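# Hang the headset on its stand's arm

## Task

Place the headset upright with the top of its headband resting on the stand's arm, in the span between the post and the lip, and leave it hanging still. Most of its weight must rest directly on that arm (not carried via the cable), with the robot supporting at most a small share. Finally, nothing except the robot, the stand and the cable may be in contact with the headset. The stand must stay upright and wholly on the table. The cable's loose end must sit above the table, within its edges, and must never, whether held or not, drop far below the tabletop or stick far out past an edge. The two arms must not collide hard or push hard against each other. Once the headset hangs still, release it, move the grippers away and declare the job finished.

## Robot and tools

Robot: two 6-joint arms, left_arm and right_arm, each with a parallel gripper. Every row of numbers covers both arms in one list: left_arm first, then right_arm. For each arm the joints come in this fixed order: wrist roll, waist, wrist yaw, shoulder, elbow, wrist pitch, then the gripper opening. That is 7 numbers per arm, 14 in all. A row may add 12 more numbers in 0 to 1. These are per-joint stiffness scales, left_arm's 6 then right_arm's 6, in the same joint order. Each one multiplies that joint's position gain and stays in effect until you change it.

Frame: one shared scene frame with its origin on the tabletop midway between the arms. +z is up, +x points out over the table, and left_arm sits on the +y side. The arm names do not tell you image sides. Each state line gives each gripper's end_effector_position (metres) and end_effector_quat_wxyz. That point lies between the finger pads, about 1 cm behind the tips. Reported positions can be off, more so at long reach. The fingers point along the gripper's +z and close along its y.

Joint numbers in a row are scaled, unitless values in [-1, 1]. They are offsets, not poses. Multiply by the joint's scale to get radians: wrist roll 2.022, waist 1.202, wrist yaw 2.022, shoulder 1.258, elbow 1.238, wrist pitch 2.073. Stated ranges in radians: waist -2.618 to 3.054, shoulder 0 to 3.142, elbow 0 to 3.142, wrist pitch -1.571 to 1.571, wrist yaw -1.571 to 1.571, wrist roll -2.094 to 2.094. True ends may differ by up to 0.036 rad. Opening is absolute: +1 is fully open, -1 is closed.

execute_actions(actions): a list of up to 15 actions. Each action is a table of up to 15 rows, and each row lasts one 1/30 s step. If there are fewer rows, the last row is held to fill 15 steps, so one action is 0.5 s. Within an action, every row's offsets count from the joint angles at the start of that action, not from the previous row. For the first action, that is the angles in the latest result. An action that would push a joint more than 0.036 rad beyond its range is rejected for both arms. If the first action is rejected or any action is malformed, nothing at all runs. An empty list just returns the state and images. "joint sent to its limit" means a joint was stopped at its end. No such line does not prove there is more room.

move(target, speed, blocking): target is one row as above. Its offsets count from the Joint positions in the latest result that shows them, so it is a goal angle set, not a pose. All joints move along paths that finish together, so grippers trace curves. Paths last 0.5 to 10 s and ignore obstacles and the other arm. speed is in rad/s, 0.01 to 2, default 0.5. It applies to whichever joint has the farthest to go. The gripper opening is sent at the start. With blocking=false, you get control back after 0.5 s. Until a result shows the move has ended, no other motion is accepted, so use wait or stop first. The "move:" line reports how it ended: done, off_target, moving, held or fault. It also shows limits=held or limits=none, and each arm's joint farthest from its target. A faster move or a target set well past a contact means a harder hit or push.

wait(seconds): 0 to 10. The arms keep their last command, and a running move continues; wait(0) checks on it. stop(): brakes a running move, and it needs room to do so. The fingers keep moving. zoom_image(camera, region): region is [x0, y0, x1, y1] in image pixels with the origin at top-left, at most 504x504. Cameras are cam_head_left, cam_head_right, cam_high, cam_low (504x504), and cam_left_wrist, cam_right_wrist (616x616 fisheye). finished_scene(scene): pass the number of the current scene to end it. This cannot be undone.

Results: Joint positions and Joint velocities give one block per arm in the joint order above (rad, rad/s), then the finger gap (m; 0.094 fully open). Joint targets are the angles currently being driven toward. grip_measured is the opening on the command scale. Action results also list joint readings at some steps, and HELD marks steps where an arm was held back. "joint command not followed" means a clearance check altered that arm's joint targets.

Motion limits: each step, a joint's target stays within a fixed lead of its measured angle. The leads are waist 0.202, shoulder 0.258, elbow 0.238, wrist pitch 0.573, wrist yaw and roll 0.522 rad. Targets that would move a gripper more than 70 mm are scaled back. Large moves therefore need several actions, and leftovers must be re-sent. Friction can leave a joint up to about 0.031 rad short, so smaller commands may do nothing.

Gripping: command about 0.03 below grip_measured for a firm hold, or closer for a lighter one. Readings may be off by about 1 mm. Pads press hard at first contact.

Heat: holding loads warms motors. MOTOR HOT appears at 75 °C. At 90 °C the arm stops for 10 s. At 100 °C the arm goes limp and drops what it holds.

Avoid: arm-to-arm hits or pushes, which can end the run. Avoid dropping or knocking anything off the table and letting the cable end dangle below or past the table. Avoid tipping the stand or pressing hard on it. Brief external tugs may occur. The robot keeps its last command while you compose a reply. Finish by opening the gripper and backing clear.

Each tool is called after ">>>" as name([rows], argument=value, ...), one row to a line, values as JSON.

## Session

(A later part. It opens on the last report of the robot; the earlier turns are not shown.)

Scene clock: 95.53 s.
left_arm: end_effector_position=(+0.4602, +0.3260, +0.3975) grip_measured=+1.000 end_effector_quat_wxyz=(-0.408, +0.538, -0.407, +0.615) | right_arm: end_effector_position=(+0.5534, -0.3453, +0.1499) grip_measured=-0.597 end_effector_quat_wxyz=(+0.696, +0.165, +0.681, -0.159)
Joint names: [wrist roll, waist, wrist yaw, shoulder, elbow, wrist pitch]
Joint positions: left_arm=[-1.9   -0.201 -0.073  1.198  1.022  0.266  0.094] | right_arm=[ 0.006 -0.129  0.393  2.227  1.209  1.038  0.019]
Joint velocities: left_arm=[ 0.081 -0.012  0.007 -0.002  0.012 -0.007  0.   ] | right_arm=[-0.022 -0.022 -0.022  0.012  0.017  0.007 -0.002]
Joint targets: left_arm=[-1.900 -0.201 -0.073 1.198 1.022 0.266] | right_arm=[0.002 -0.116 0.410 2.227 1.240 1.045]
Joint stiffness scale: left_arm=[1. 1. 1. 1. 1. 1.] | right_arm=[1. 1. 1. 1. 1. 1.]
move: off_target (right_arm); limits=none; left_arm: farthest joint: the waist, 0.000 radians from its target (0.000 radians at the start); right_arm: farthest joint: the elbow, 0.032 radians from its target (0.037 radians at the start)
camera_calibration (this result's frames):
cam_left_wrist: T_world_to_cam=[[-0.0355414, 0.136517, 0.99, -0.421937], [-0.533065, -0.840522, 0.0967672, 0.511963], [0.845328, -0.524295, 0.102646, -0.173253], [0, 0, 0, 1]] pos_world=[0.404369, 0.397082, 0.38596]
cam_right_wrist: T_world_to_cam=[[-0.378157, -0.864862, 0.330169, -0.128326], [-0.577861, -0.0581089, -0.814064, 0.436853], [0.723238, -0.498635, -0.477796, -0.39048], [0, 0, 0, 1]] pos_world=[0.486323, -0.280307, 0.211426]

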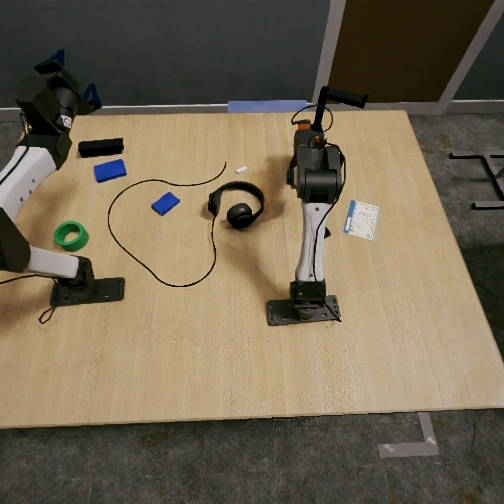

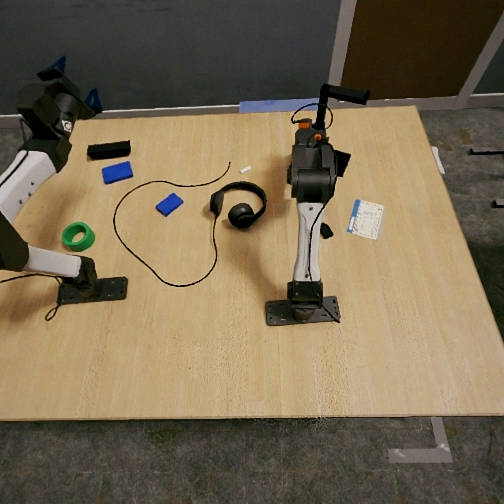

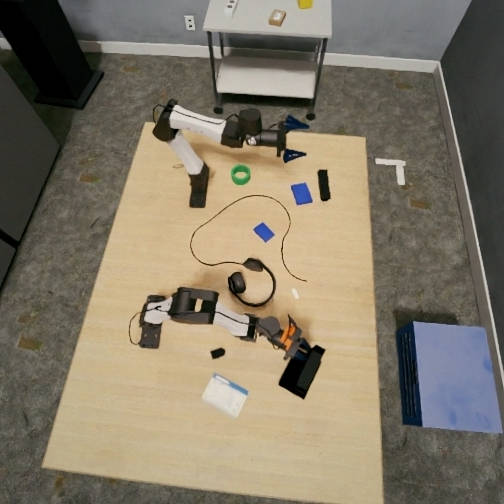

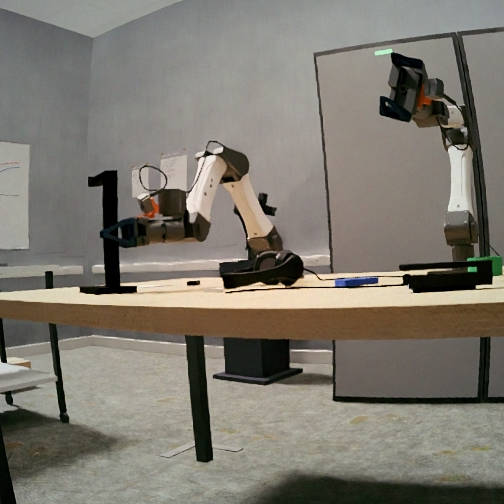

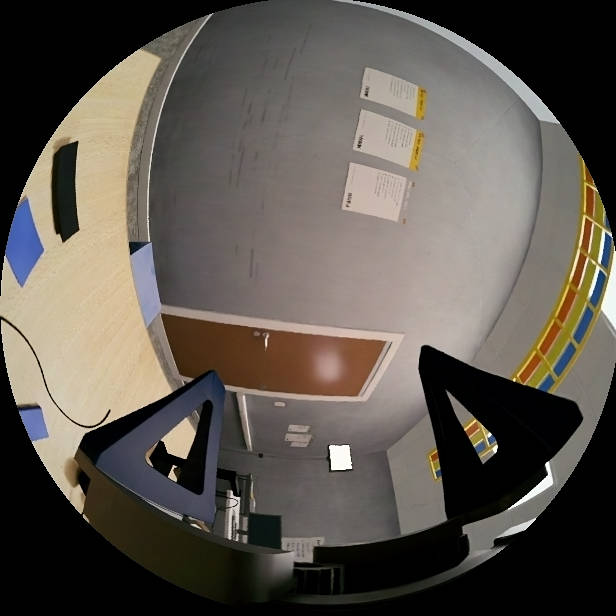

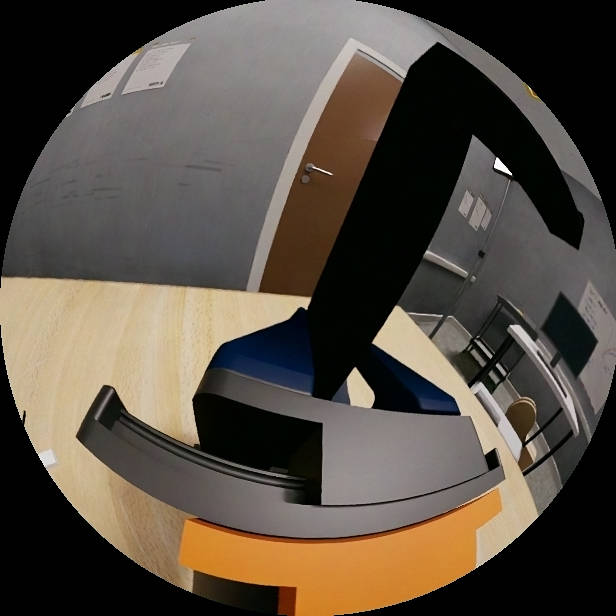

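>>> move(target=[0,0,0,0,0,0,1,0,0.27,0.55,0.06,0.18,-0.045,-0.7], speed=0.4)

Scene clock: 104.73 s.
left_arm: end_effector_position=(+0.4602, +0.3260, +0.3975) grip_measured=+1.000 end_effector_quat_wxyz=(-0.408, +0.538, -0.407, +0.615) | right_arm: end_effector_position=(+0.4745, -0.2875, +0.1469) grip_measured=-0.597 end_effector_quat_wxyz=(+0.579, +0.419, +0.570, -0.407)
Joint names: [wrist roll, waist, wrist yaw, shoulder, elbow, wrist pitch]
Joint positions: left_arm=[-1.9   -0.201 -0.073  1.198  1.022  0.266  0.094] | right_arm=[0.02  0.187 1.494 2.319 1.389 0.931 0.019]
Joint velocities: left_arm=[-0.051 -0.007 -0.037  0.007 -0.002 -0.022  0.   ] | right_arm=[ 0.022  0.002 -0.022 -0.012  0.012  0.007 -0.001]
Joint targets: left_arm=[-1.900 -0.201 -0.073 1.198 1.022 0.266] | right_arm=[0.006 0.196 1.506 2.303 1.431 0.945]
Joint stiffness scale: left_arm=[1. 1. 1. 1. 1. 1.] | right_arm=[1. 1. 1. 1. 1. 1.]
move: off_target (right_arm); limits=none; left_arm: farthest joint: the waist, 0.000 radians from its target (0.000 radians at the start); right_arm: farthest joint: the elbow, 0.043 radians from its target (0.223 radians at the start)
camera_calibration (this result's frames):
cam_left_wrist: T_world_to_cam=[[-0.0355414, 0.136517, 0.99, -0.421937], [-0.533065, -0.840522, 0.0967672, 0.511963], [0.845328, -0.524295, 0.102646, -0.173253], [0, 0, 0, 1]] pos_world=[0.404369, 0.397082, 0.38596]
cam_right_wrist: T_world_to_cam=[[-0.879702, -0.350561, 0.321296, 0.279978], [-0.447778, 0.383259, -0.807841, 0.456353], [0.160058, -0.854529, -0.494127, -0.138714], [0, 0, 0, 1]] pos_world=[0.472845, -0.195287, 0.210162]

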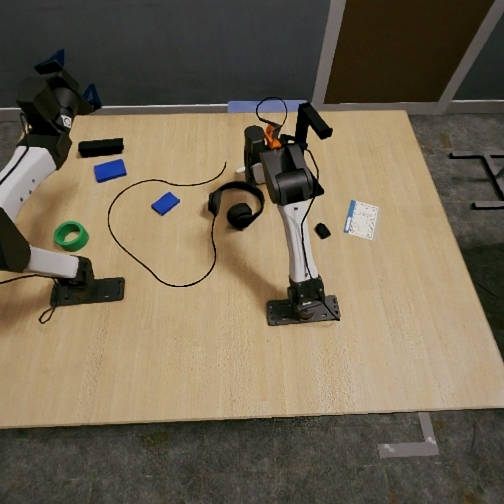

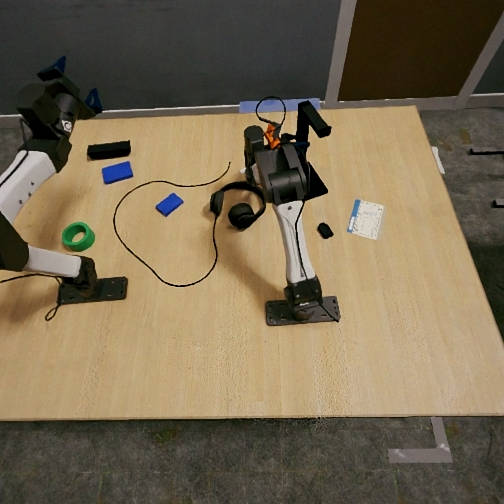

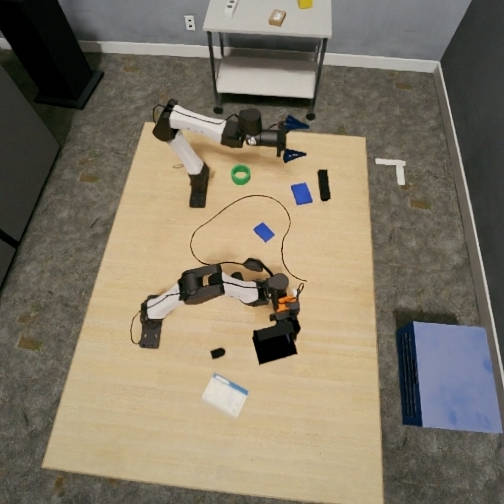

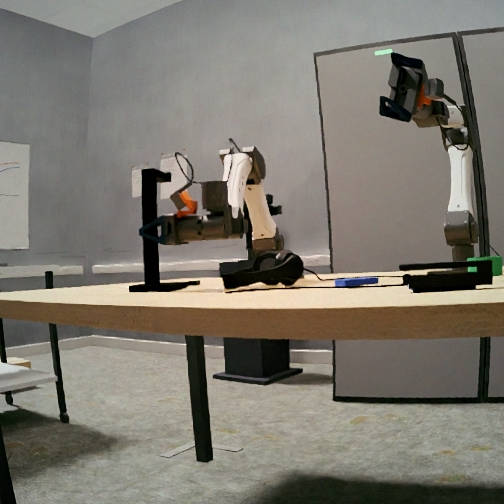

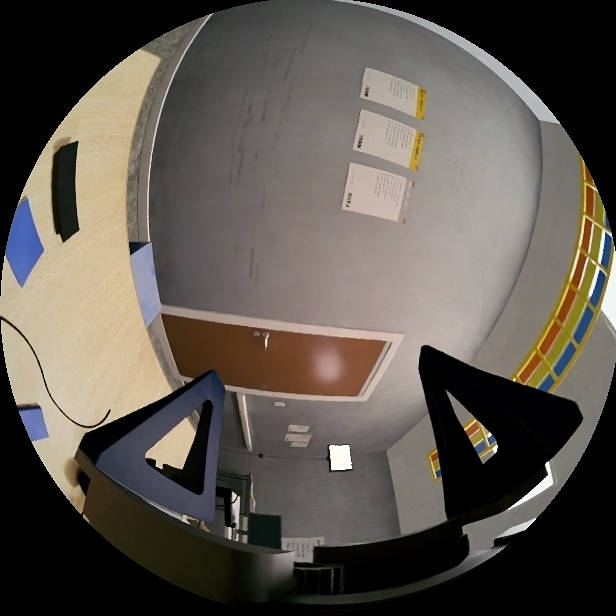

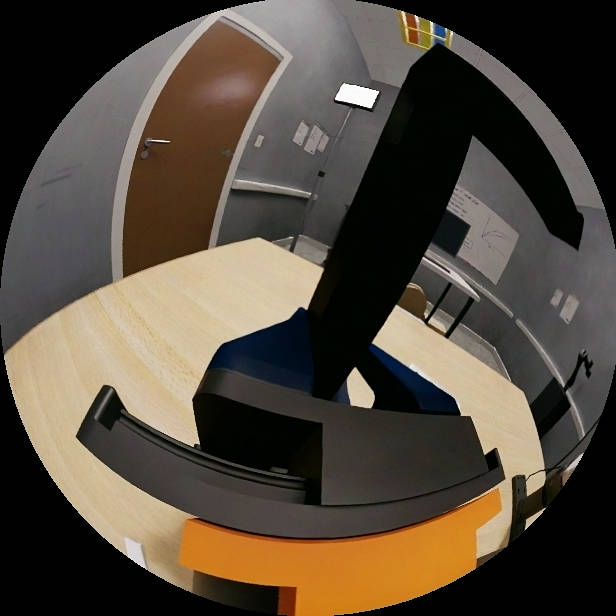

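>>> move(target=[0,0,0,0,0,0,1,0,0,0,0,0,0,0.3])

>>> move(target=[0,0,0,0,0,0,1,0,0.27,0,0,0.03,0,0.3])

>>> move(target=[0,0,0,0,0,0,1,0.218,0,-0.74,-0.33,0.33,-0.9,0.3], speed=1.0)

Scene clock: 126.97 s.
left_arm: end_effector_position=(+0.4602, +0.3260, +0.3975) grip_measured=+1.000 end_effector_quat_wxyz=(-0.408, +0.538, -0.407, +0.615) | right_arm: end_effector_position=(+0.4745, -0.2875, +0.1465) grip_measured=+0.298 end_effector_quat_wxyz=(+0.578, +0.419, +0.570, -0.407)
Joint names: [wrist roll, waist, wrist yaw, shoulder, elbow, wrist pitch]
Joint positions: left_arm=[-1.9   -0.201 -0.073  1.198  1.022  0.266  0.094] | right_arm=[0.02  0.187 1.495 2.319 1.389 0.931 0.061]
Joint velocities: left_arm=[ 0.022 -0.002 -0.037  0.002 -0.007  0.022  0.   ] | right_arm=[ 0.037  0.002  0.066 -0.022  0.007 -0.022 -0.001]
Joint targets: left_arm=[-1.900 -0.201 -0.073 1.198 1.022 0.266] | right_arm=[0.020 0.187 1.494 2.318 1.389 0.932]
Joint stiffness scale: left_arm=[1. 1. 1. 1. 1. 1.] | right_arm=[1. 1. 1. 1. 1. 1.]
move: done; limits=none; left_arm: farthest joint: the waist, 0.000 radians from its target (0.000 radians at the start); right_arm: farthest joint: the wrist yaw, 0.001 radians from its target (0.001 radians at the start)
camera_calibration (this result's frames):
cam_left_wrist: T_world_to_cam=[[-0.0355414, 0.136517, 0.99, -0.421937], [-0.533065, -0.840522, 0.0967672, 0.511963], [0.845328, -0.524295, 0.102646, -0.173253], [0, 0, 0, 1]] pos_world=[0.404369, 0.397082, 0.38596]
cam_right_wrist: T_world_to_cam=[[-0.879714, -0.350205, 0.321651, 0.280109], [-0.447938, 0.383377, -0.807696, 0.456146], [0.159546, -0.854622, -0.494132, -0.138678], [0, 0, 0, 1]] pos_world=[0.472866, -0.195297, 0.209805]

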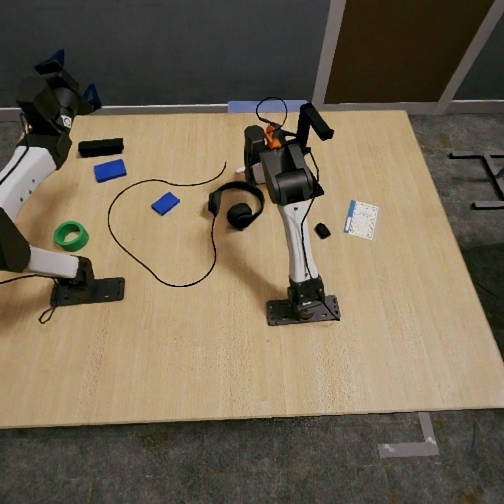

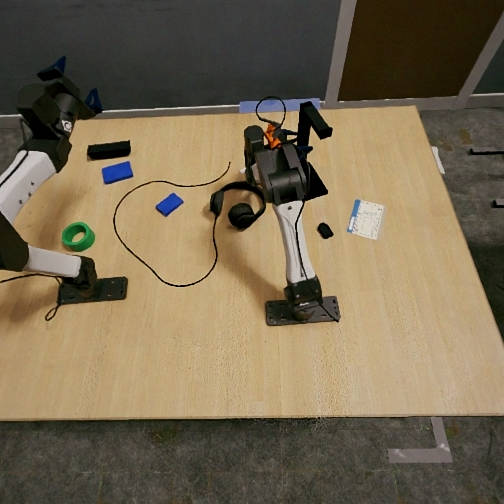

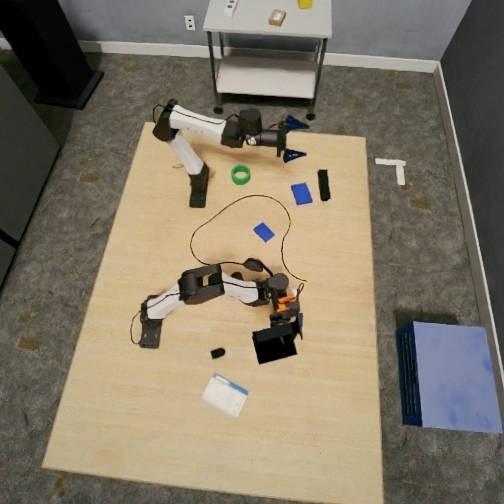

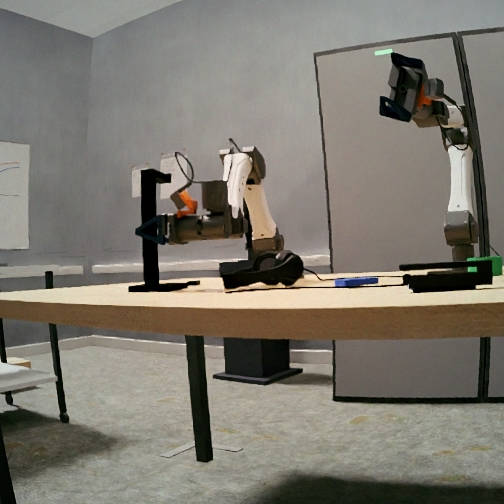

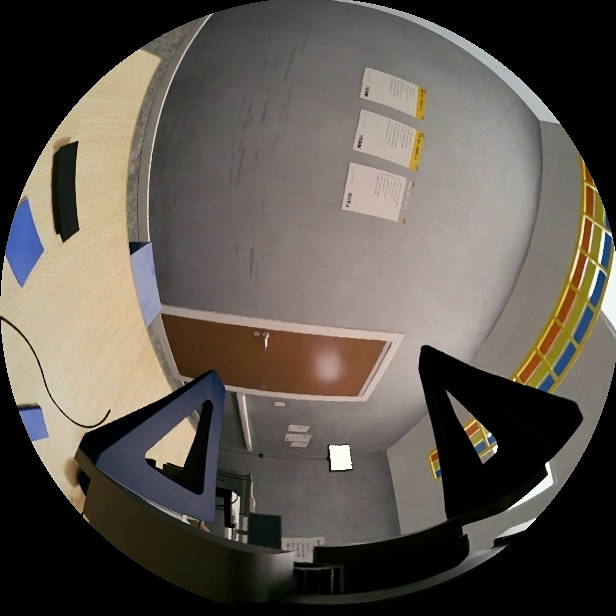

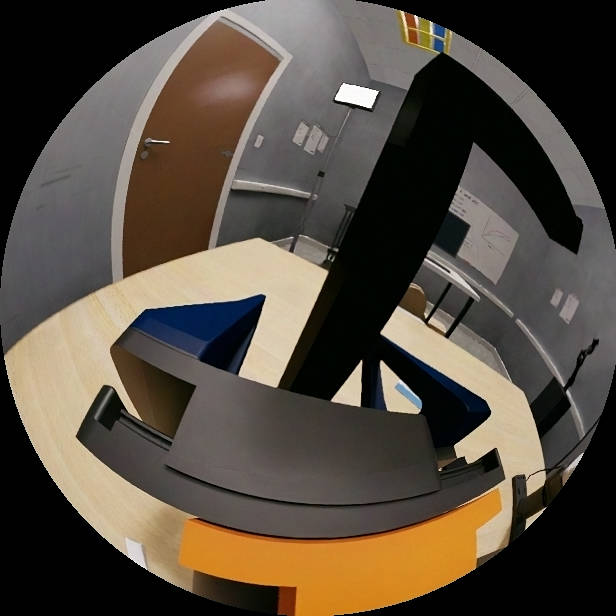

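Scene clock: 128.03 s.
left_arm: end_effector_position=(+0.4602, +0.3260, +0.3975) grip_measured=+1.000 end_effector_quat_wxyz=(-0.408, +0.538, -0.407, +0.615) | right_arm: end_effector_position=(+0.4630, -0.1214, +0.1465) grip_measured=+0.298 end_effector_quat_wxyz=(+0.637, +0.321, +0.630, -0.307)
Joint names: [wrist roll, waist, wrist yaw, shoulder, elbow, wrist pitch]
Joint positions: left_arm=[-1.9   -0.201 -0.073  1.198  1.022  0.266  0.094] | right_arm=[0.02  0.514 1.495 2.319 1.389 0.931 0.061]
Joint velocities: left_arm=[-0.037 -0.017 -0.022  0.007 -0.012  0.066  0.   ] | right_arm=[-0.007  0.002 -0.007 -0.032 -0.012  0.007  0.001]
Joint targets: left_arm=[-1.900 -0.201 -0.073 1.198 1.022 0.266] | right_arm=[0.020 0.511 1.495 2.319 1.426 0.931]
Joint stiffness scale: left_arm=[1. 1. 1. 1. 1. 1.] | right_arm=[1. 1. 1. 1. 1. 1.]
move: off_target (right_arm); limits=none; left_arm: farthest joint: the waist, 0.000 radians from its target (0.000 radians at the start); right_arm: farthest joint: the elbow, 0.037 radians from its target (0.037 radians at the start)
camera_calibration (this result's frames):
cam_left_wrist: T_world_to_cam=[[-0.0355414, 0.136517, 0.99, -0.421937], [-0.533065, -0.840522, 0.0967672, 0.511963], [0.845328, -0.524295, 0.102646, -0.173253], [0, 0, 0, 1]] pos_world=[0.404369, 0.397082, 0.38596]
cam_right_wrist: T_world_to_cam=[[-0.720423, -0.614435, 0.321651, 0.222357], [-0.547411, 0.219016, -0.807696, 0.413444], [0.425831, -0.757959, -0.494132, -0.106472], [0, 0, 0, 1]] pos_world=[0.431853, -0.0346278, 0.209805]

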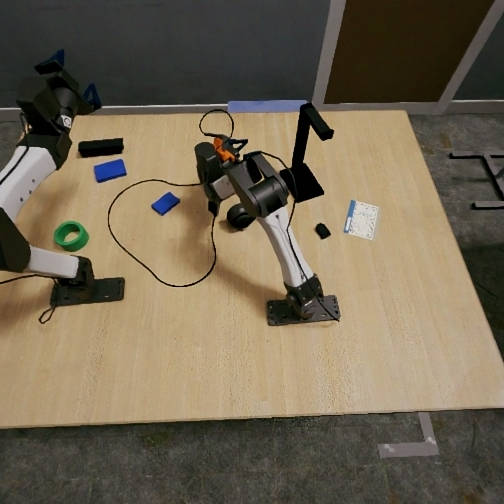

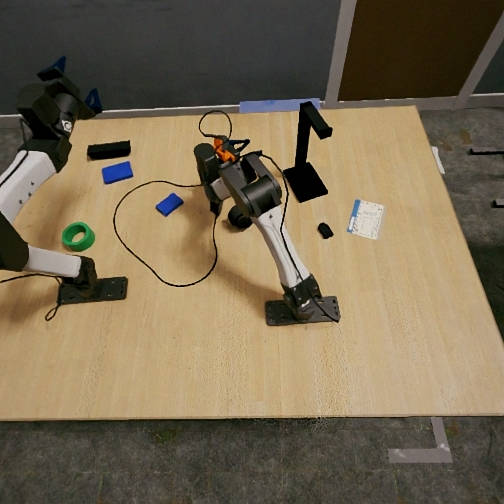

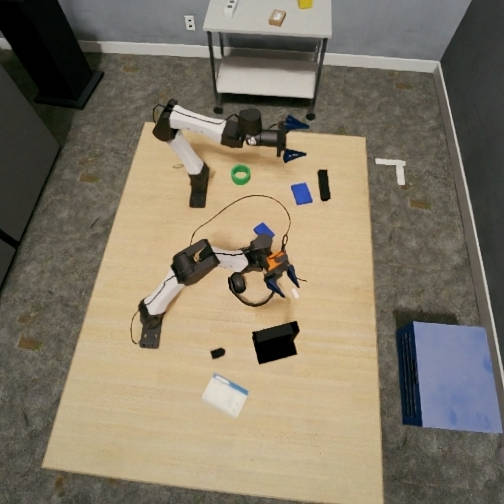

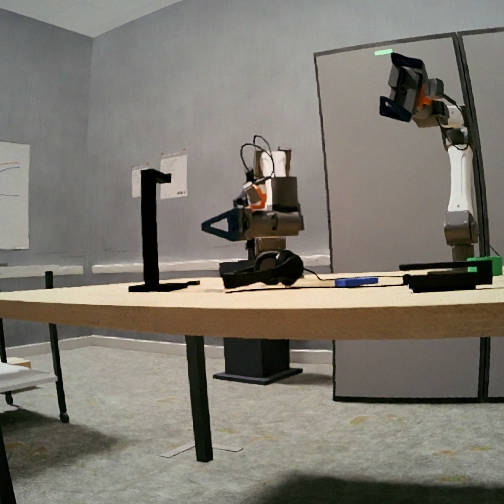

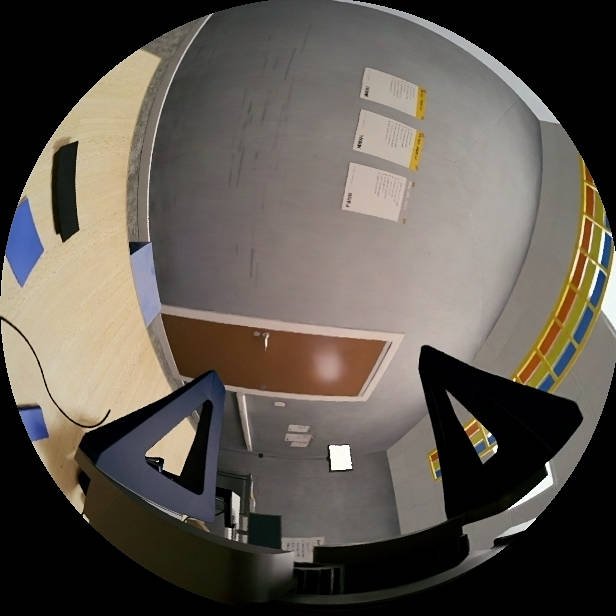

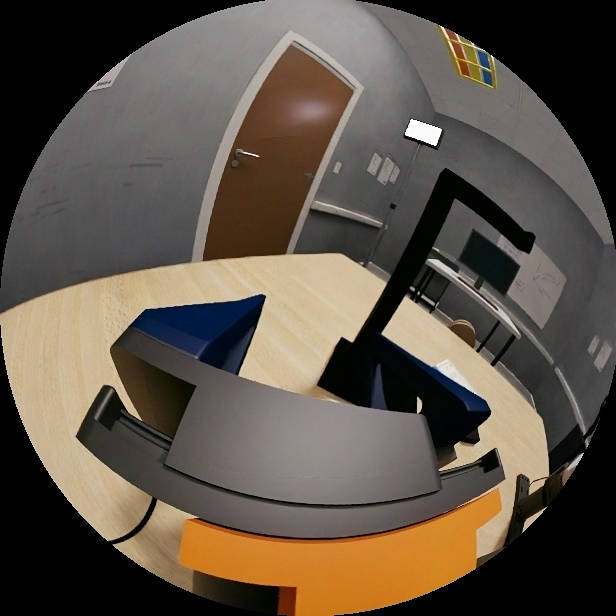

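Scene clock: 130.80 s.
left_arm: end_effector_position=(+0.4602, +0.3260, +0.3975) grip_measured=+1.000 end_effector_quat_wxyz=(-0.408, +0.538, -0.407, +0.615) | right_arm: end_effector_position=(+0.3694, +0.0210, +0.1716) grip_measured=+0.298 end_effector_quat_wxyz=(+0.220, -0.059, +0.966, +0.121)
Joint names: [wrist roll, waist, wrist yaw, shoulder, elbow, wrist pitch]
Joint positions: left_arm=[-1.9   -0.201 -0.073  1.198  1.022  0.266  0.094] | right_arm=[ 0.451  0.514  0.006  1.917  1.774 -0.92   0.061]
Joint velocities: left_arm=[-0.11  -0.017 -0.022 -0.032 -0.012  0.11   0.   ] | right_arm=[-0.037  0.007 -0.007 -0.007 -0.007 -0.066  0.001]
Joint targets: left_arm=[-1.900 -0.201 -0.073 1.198 1.022 0.266] | right_arm=[0.461 0.514 -0.002 1.904 1.798 -0.934]
Joint stiffness scale: left_arm=[1. 1. 1. 1. 1. 1.] | right_arm=[1. 1. 1. 1. 1. 1.]
move: off_target (right_arm); limits=none; left_arm: farthest joint: the waist, 0.000 radians from its target (0.000 radians at the start); right_arm: farthest joint: the elbow, 0.024 radians from its target (0.408 radians at the start)
camera_calibration (this result's frames):
cam_left_wrist: T_world_to_cam=[[-0.0355414, 0.136517, 0.99, -0.421937], [-0.533065, -0.840522, 0.0967672, 0.511963], [0.845328, -0.524295, 0.102646, -0.173253], [0, 0, 0, 1]] pos_world=[0.404369, 0.397082, 0.38596]
cam_right_wrist: T_world_to_cam=[[0.484834, -0.869951, -0.0901141, -0.134876], [-0.872237, -0.488526, 0.0233426, 0.343486], [-0.06433, 0.0672836, -0.995658, 0.303493], [0, 0, 0, 1]] pos_world=[0.384518, 0.0300462, 0.282004]

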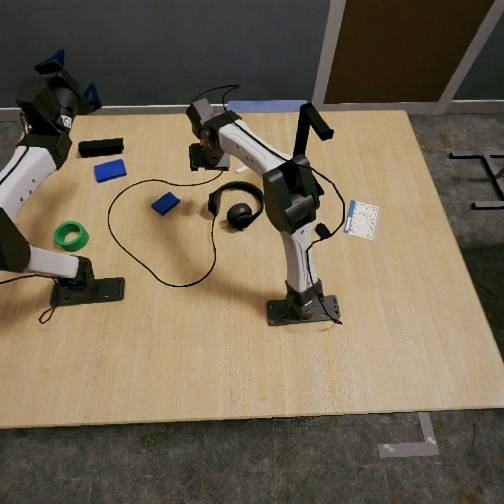

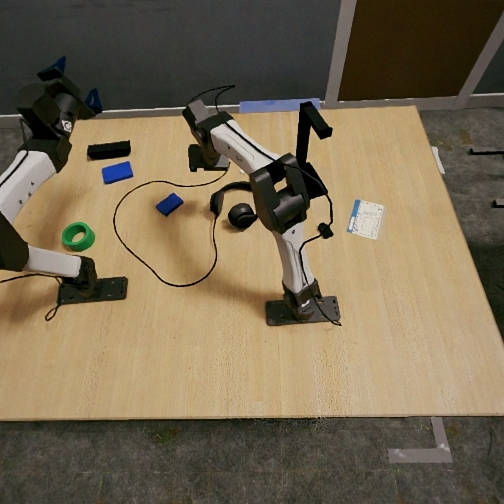

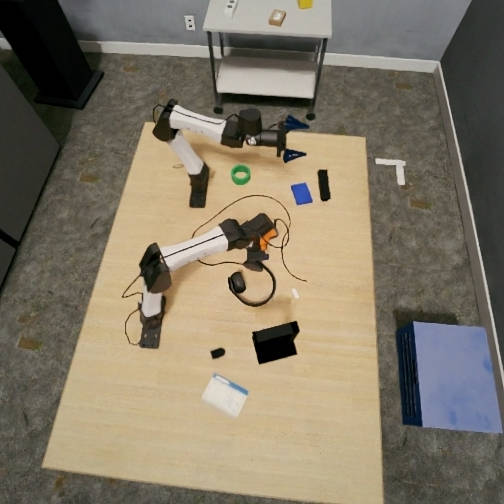

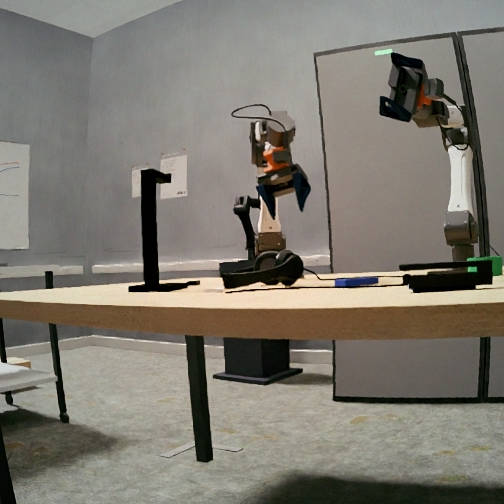

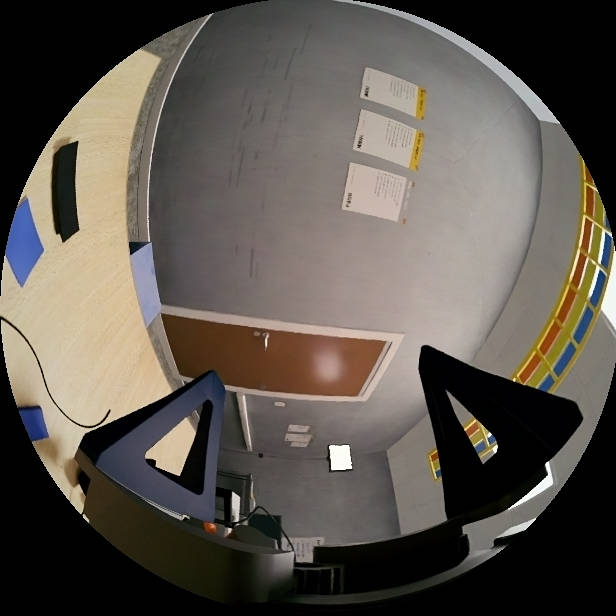

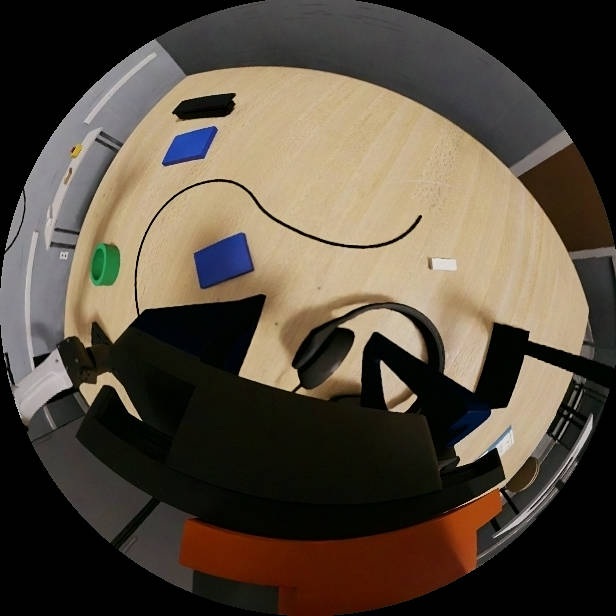

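>>> move(target=[0,0,0,0,0,0,1,0,-0.255,0,0.065,0,-0.21,0.3], speed=0.6)

Scene clock: 138.07 s.
left_arm: end_effector_position=(+0.4602, +0.3260, +0.3975) grip_measured=+1.000 end_effector_quat_wxyz=(-0.408, +0.538, -0.407, +0.615) | right_arm: end_effector_position=(+0.3356, -0.1372, +0.1147) grip_measured=+0.298 end_effector_quat_wxyz=(+0.008, +0.090, +0.996, +0.000)
Joint names: [wrist roll, waist, wrist yaw, shoulder, elbow, wrist pitch]
Joint positions: left_arm=[-1.9   -0.201 -0.073  1.198  1.022  0.266  0.094] | right_arm=[ 0.451  0.211  0.005  1.991  1.774 -1.339  0.061]
Joint velocities: left_arm=[-0.037  0.007  0.007  0.017 -0.002 -0.066  0.   ] | right_arm=[ 0.037 -0.002 -0.022 -0.002  0.012 -0.037 -0.001]
Joint targets: left_arm=[-1.900 -0.201 -0.073 1.198 1.022 0.266] | right_arm=[0.451 0.208 0.006 1.998 1.774 -1.355]
Joint stiffness scale: left_arm=[1. 1. 1. 1. 1. 1.] | right_arm=[1. 1. 1. 1. 1. 1.]
move: done; limits=none; left_arm: farthest joint: the waist, 0.000 radians from its target (0.000 radians at the start); right_arm: farthest joint: the wrist pitch, 0.017 radians from its target (0.435 radians at the start)
camera_calibration (this result's frames):
cam_left_wrist: T_world_to_cam=[[-0.0355414, 0.136517, 0.99, -0.421937], [-0.533065, -0.840522, 0.0967672, 0.511963], [0.845328, -0.524295, 0.102646, -0.173253], [0, 0, 0, 1]] pos_world=[0.404369, 0.397082, 0.38596]
cam_right_wrist: T_world_to_cam=[[0.169403, -0.984328, -0.0489898, -0.175744], [-0.85337, -0.171369, 0.492334, 0.221498], [-0.493013, -0.0415966, -0.869027, 0.369689], [0, 0, 0, 1]] pos_world=[0.401053, -0.119655, 0.203609]

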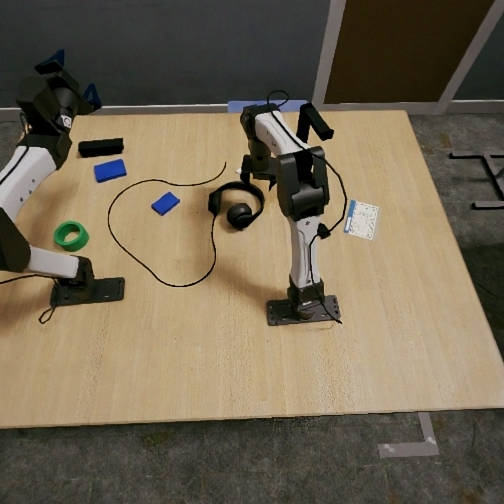

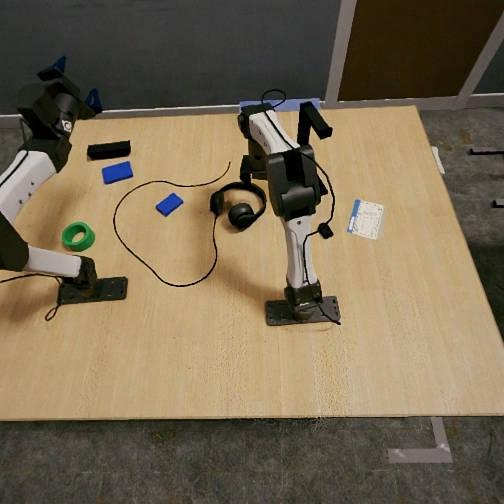

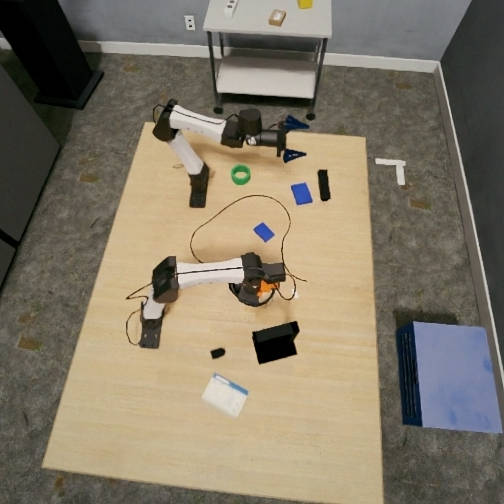

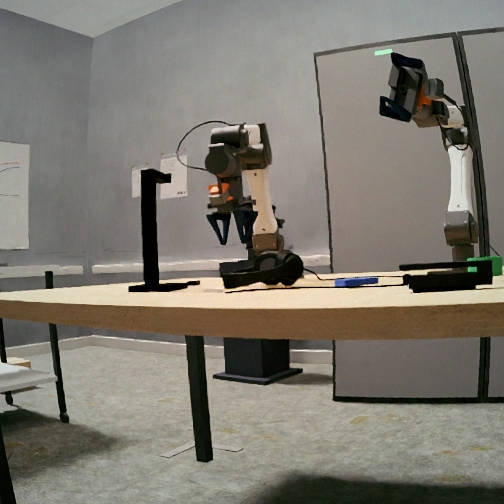

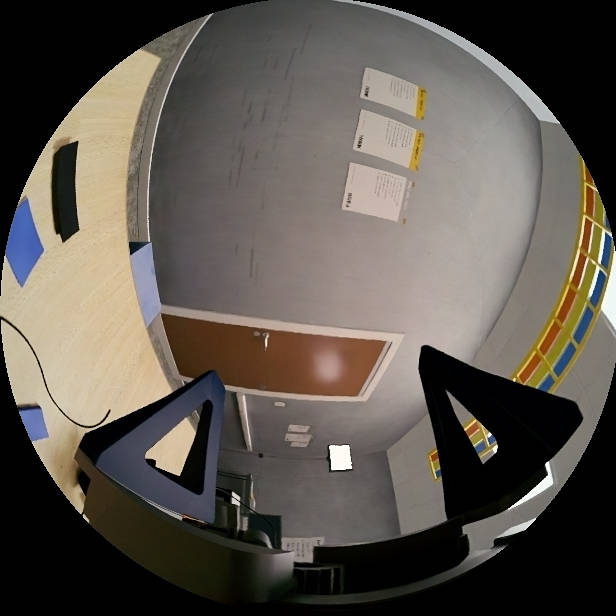

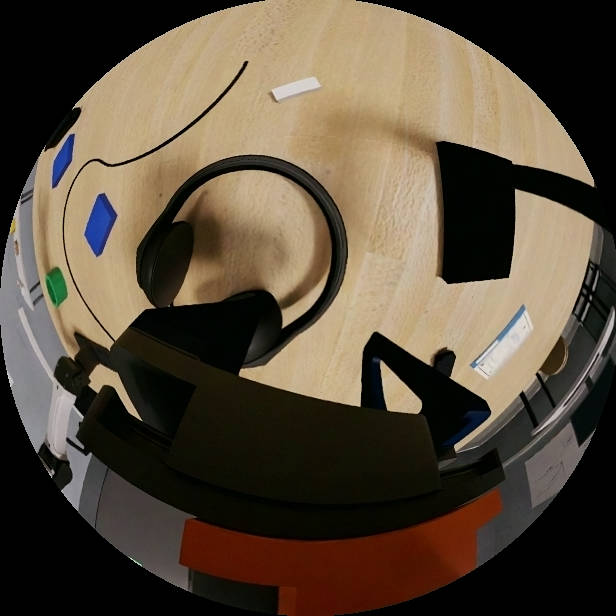

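>>> move(target=[0,0,0,0,0,0,1,0,-0.04,0,0.07,-0.19,0.155,0.15], speed=0.3)

Scene clock: 146.43 s.
left_arm: end_effector_position=(+0.4602, +0.3260, +0.3975) grip_measured=+1.000 end_effector_quat_wxyz=(-0.408, +0.538, -0.407, +0.615) | right_arm: end_effector_position=(+0.3500, -0.1477, +0.0303) grip_measured=+0.152 end_effector_quat_wxyz=(+0.010, +0.107, +0.994, +0.001)
Joint names: [wrist roll, waist, wrist yaw, shoulder, elbow, wrist pitch]
Joint positions: left_arm=[-1.9   -0.201 -0.073  1.198  1.022  0.266  0.094] | right_arm=[ 0.451  0.175  0.005  2.073  1.557 -1.034  0.054]
Joint velocities: left_arm=[-0.022  0.002  0.022  0.012 -0.002 -0.037  0.   ] | right_arm=[ 0.007 -0.007  0.037  0.017 -0.002  0.022  0.001]
Joint targets: left_arm=[-1.900 -0.201 -0.073 1.198 1.022 0.266] | right_arm=[0.451 0.163 0.005 2.079 1.538 -1.017]
Joint stiffness scale: left_arm=[1. 1. 1. 1. 1. 1.] | right_arm=[1. 1. 1. 1. 1. 1.]
move: done; limits=none; left_arm: farthest joint: the waist, 0.000 radians from its target (0.000 radians at the start); right_arm: farthest joint: the elbow, 0.018 radians from its target (0.235 radians at the start)
camera_calibration (this result's frames):
cam_left_wrist: T_world_to_cam=[[-0.0355414, 0.136517, 0.99, -0.421937], [-0.533065, -0.840522, 0.0967672, 0.511963], [0.845328, -0.524295, 0.102646, -0.173253], [0, 0, 0, 1]] pos_world=[0.404369, 0.397082, 0.38596]
cam_right_wrist: T_world_to_cam=[[0.13462, -0.989661, -0.0494885, -0.181282], [-0.861275, -0.14156, 0.488023, 0.280796], [-0.489982, -0.0230745, -0.871427, 0.304783], [0, 0, 0, 1]] pos_world=[0.415585, -0.132625, 0.11959]

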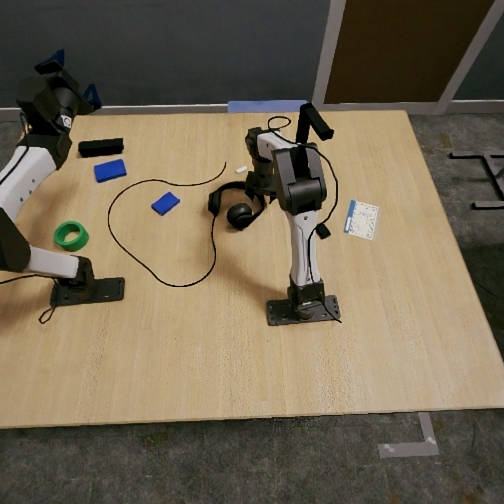

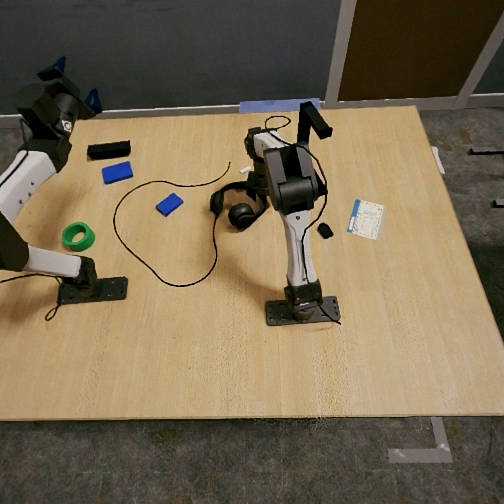

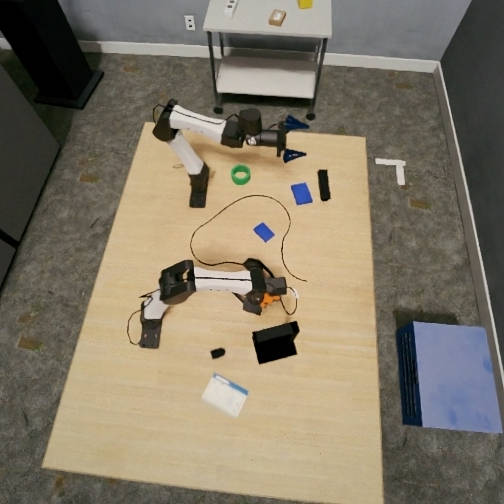

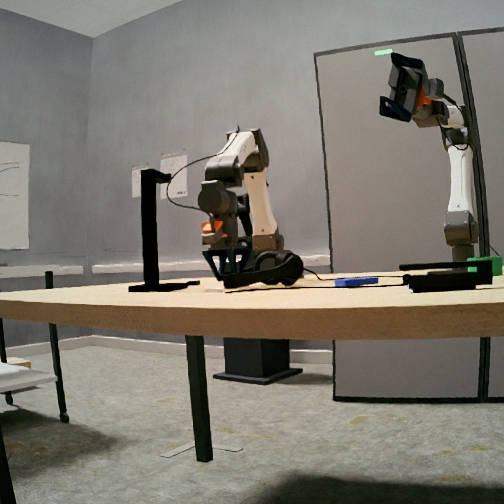

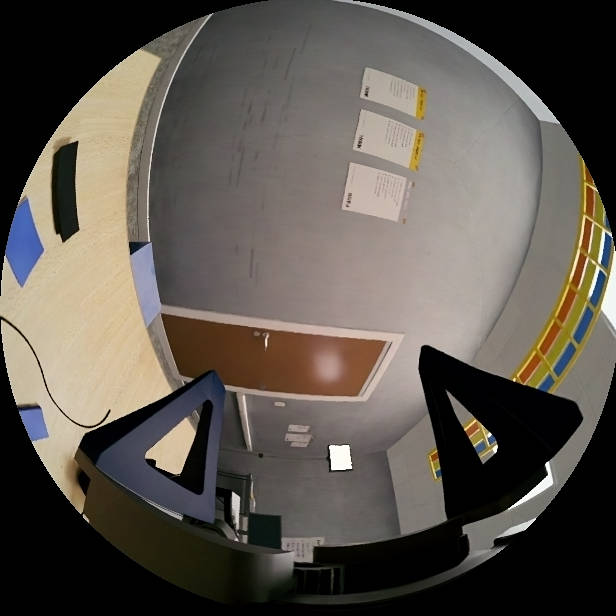

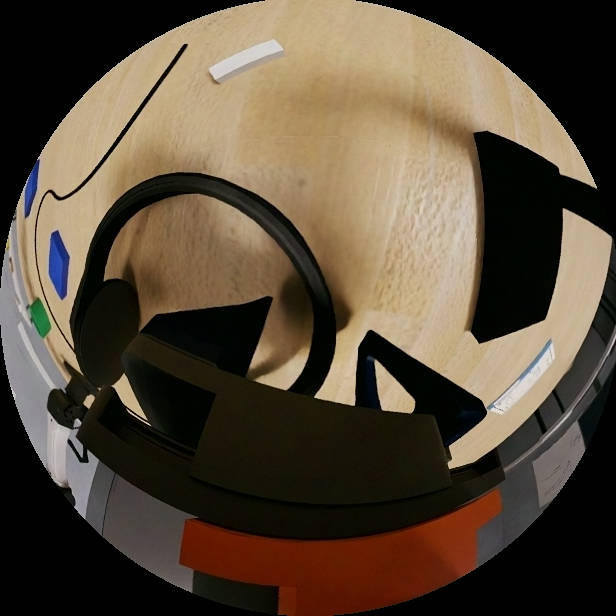

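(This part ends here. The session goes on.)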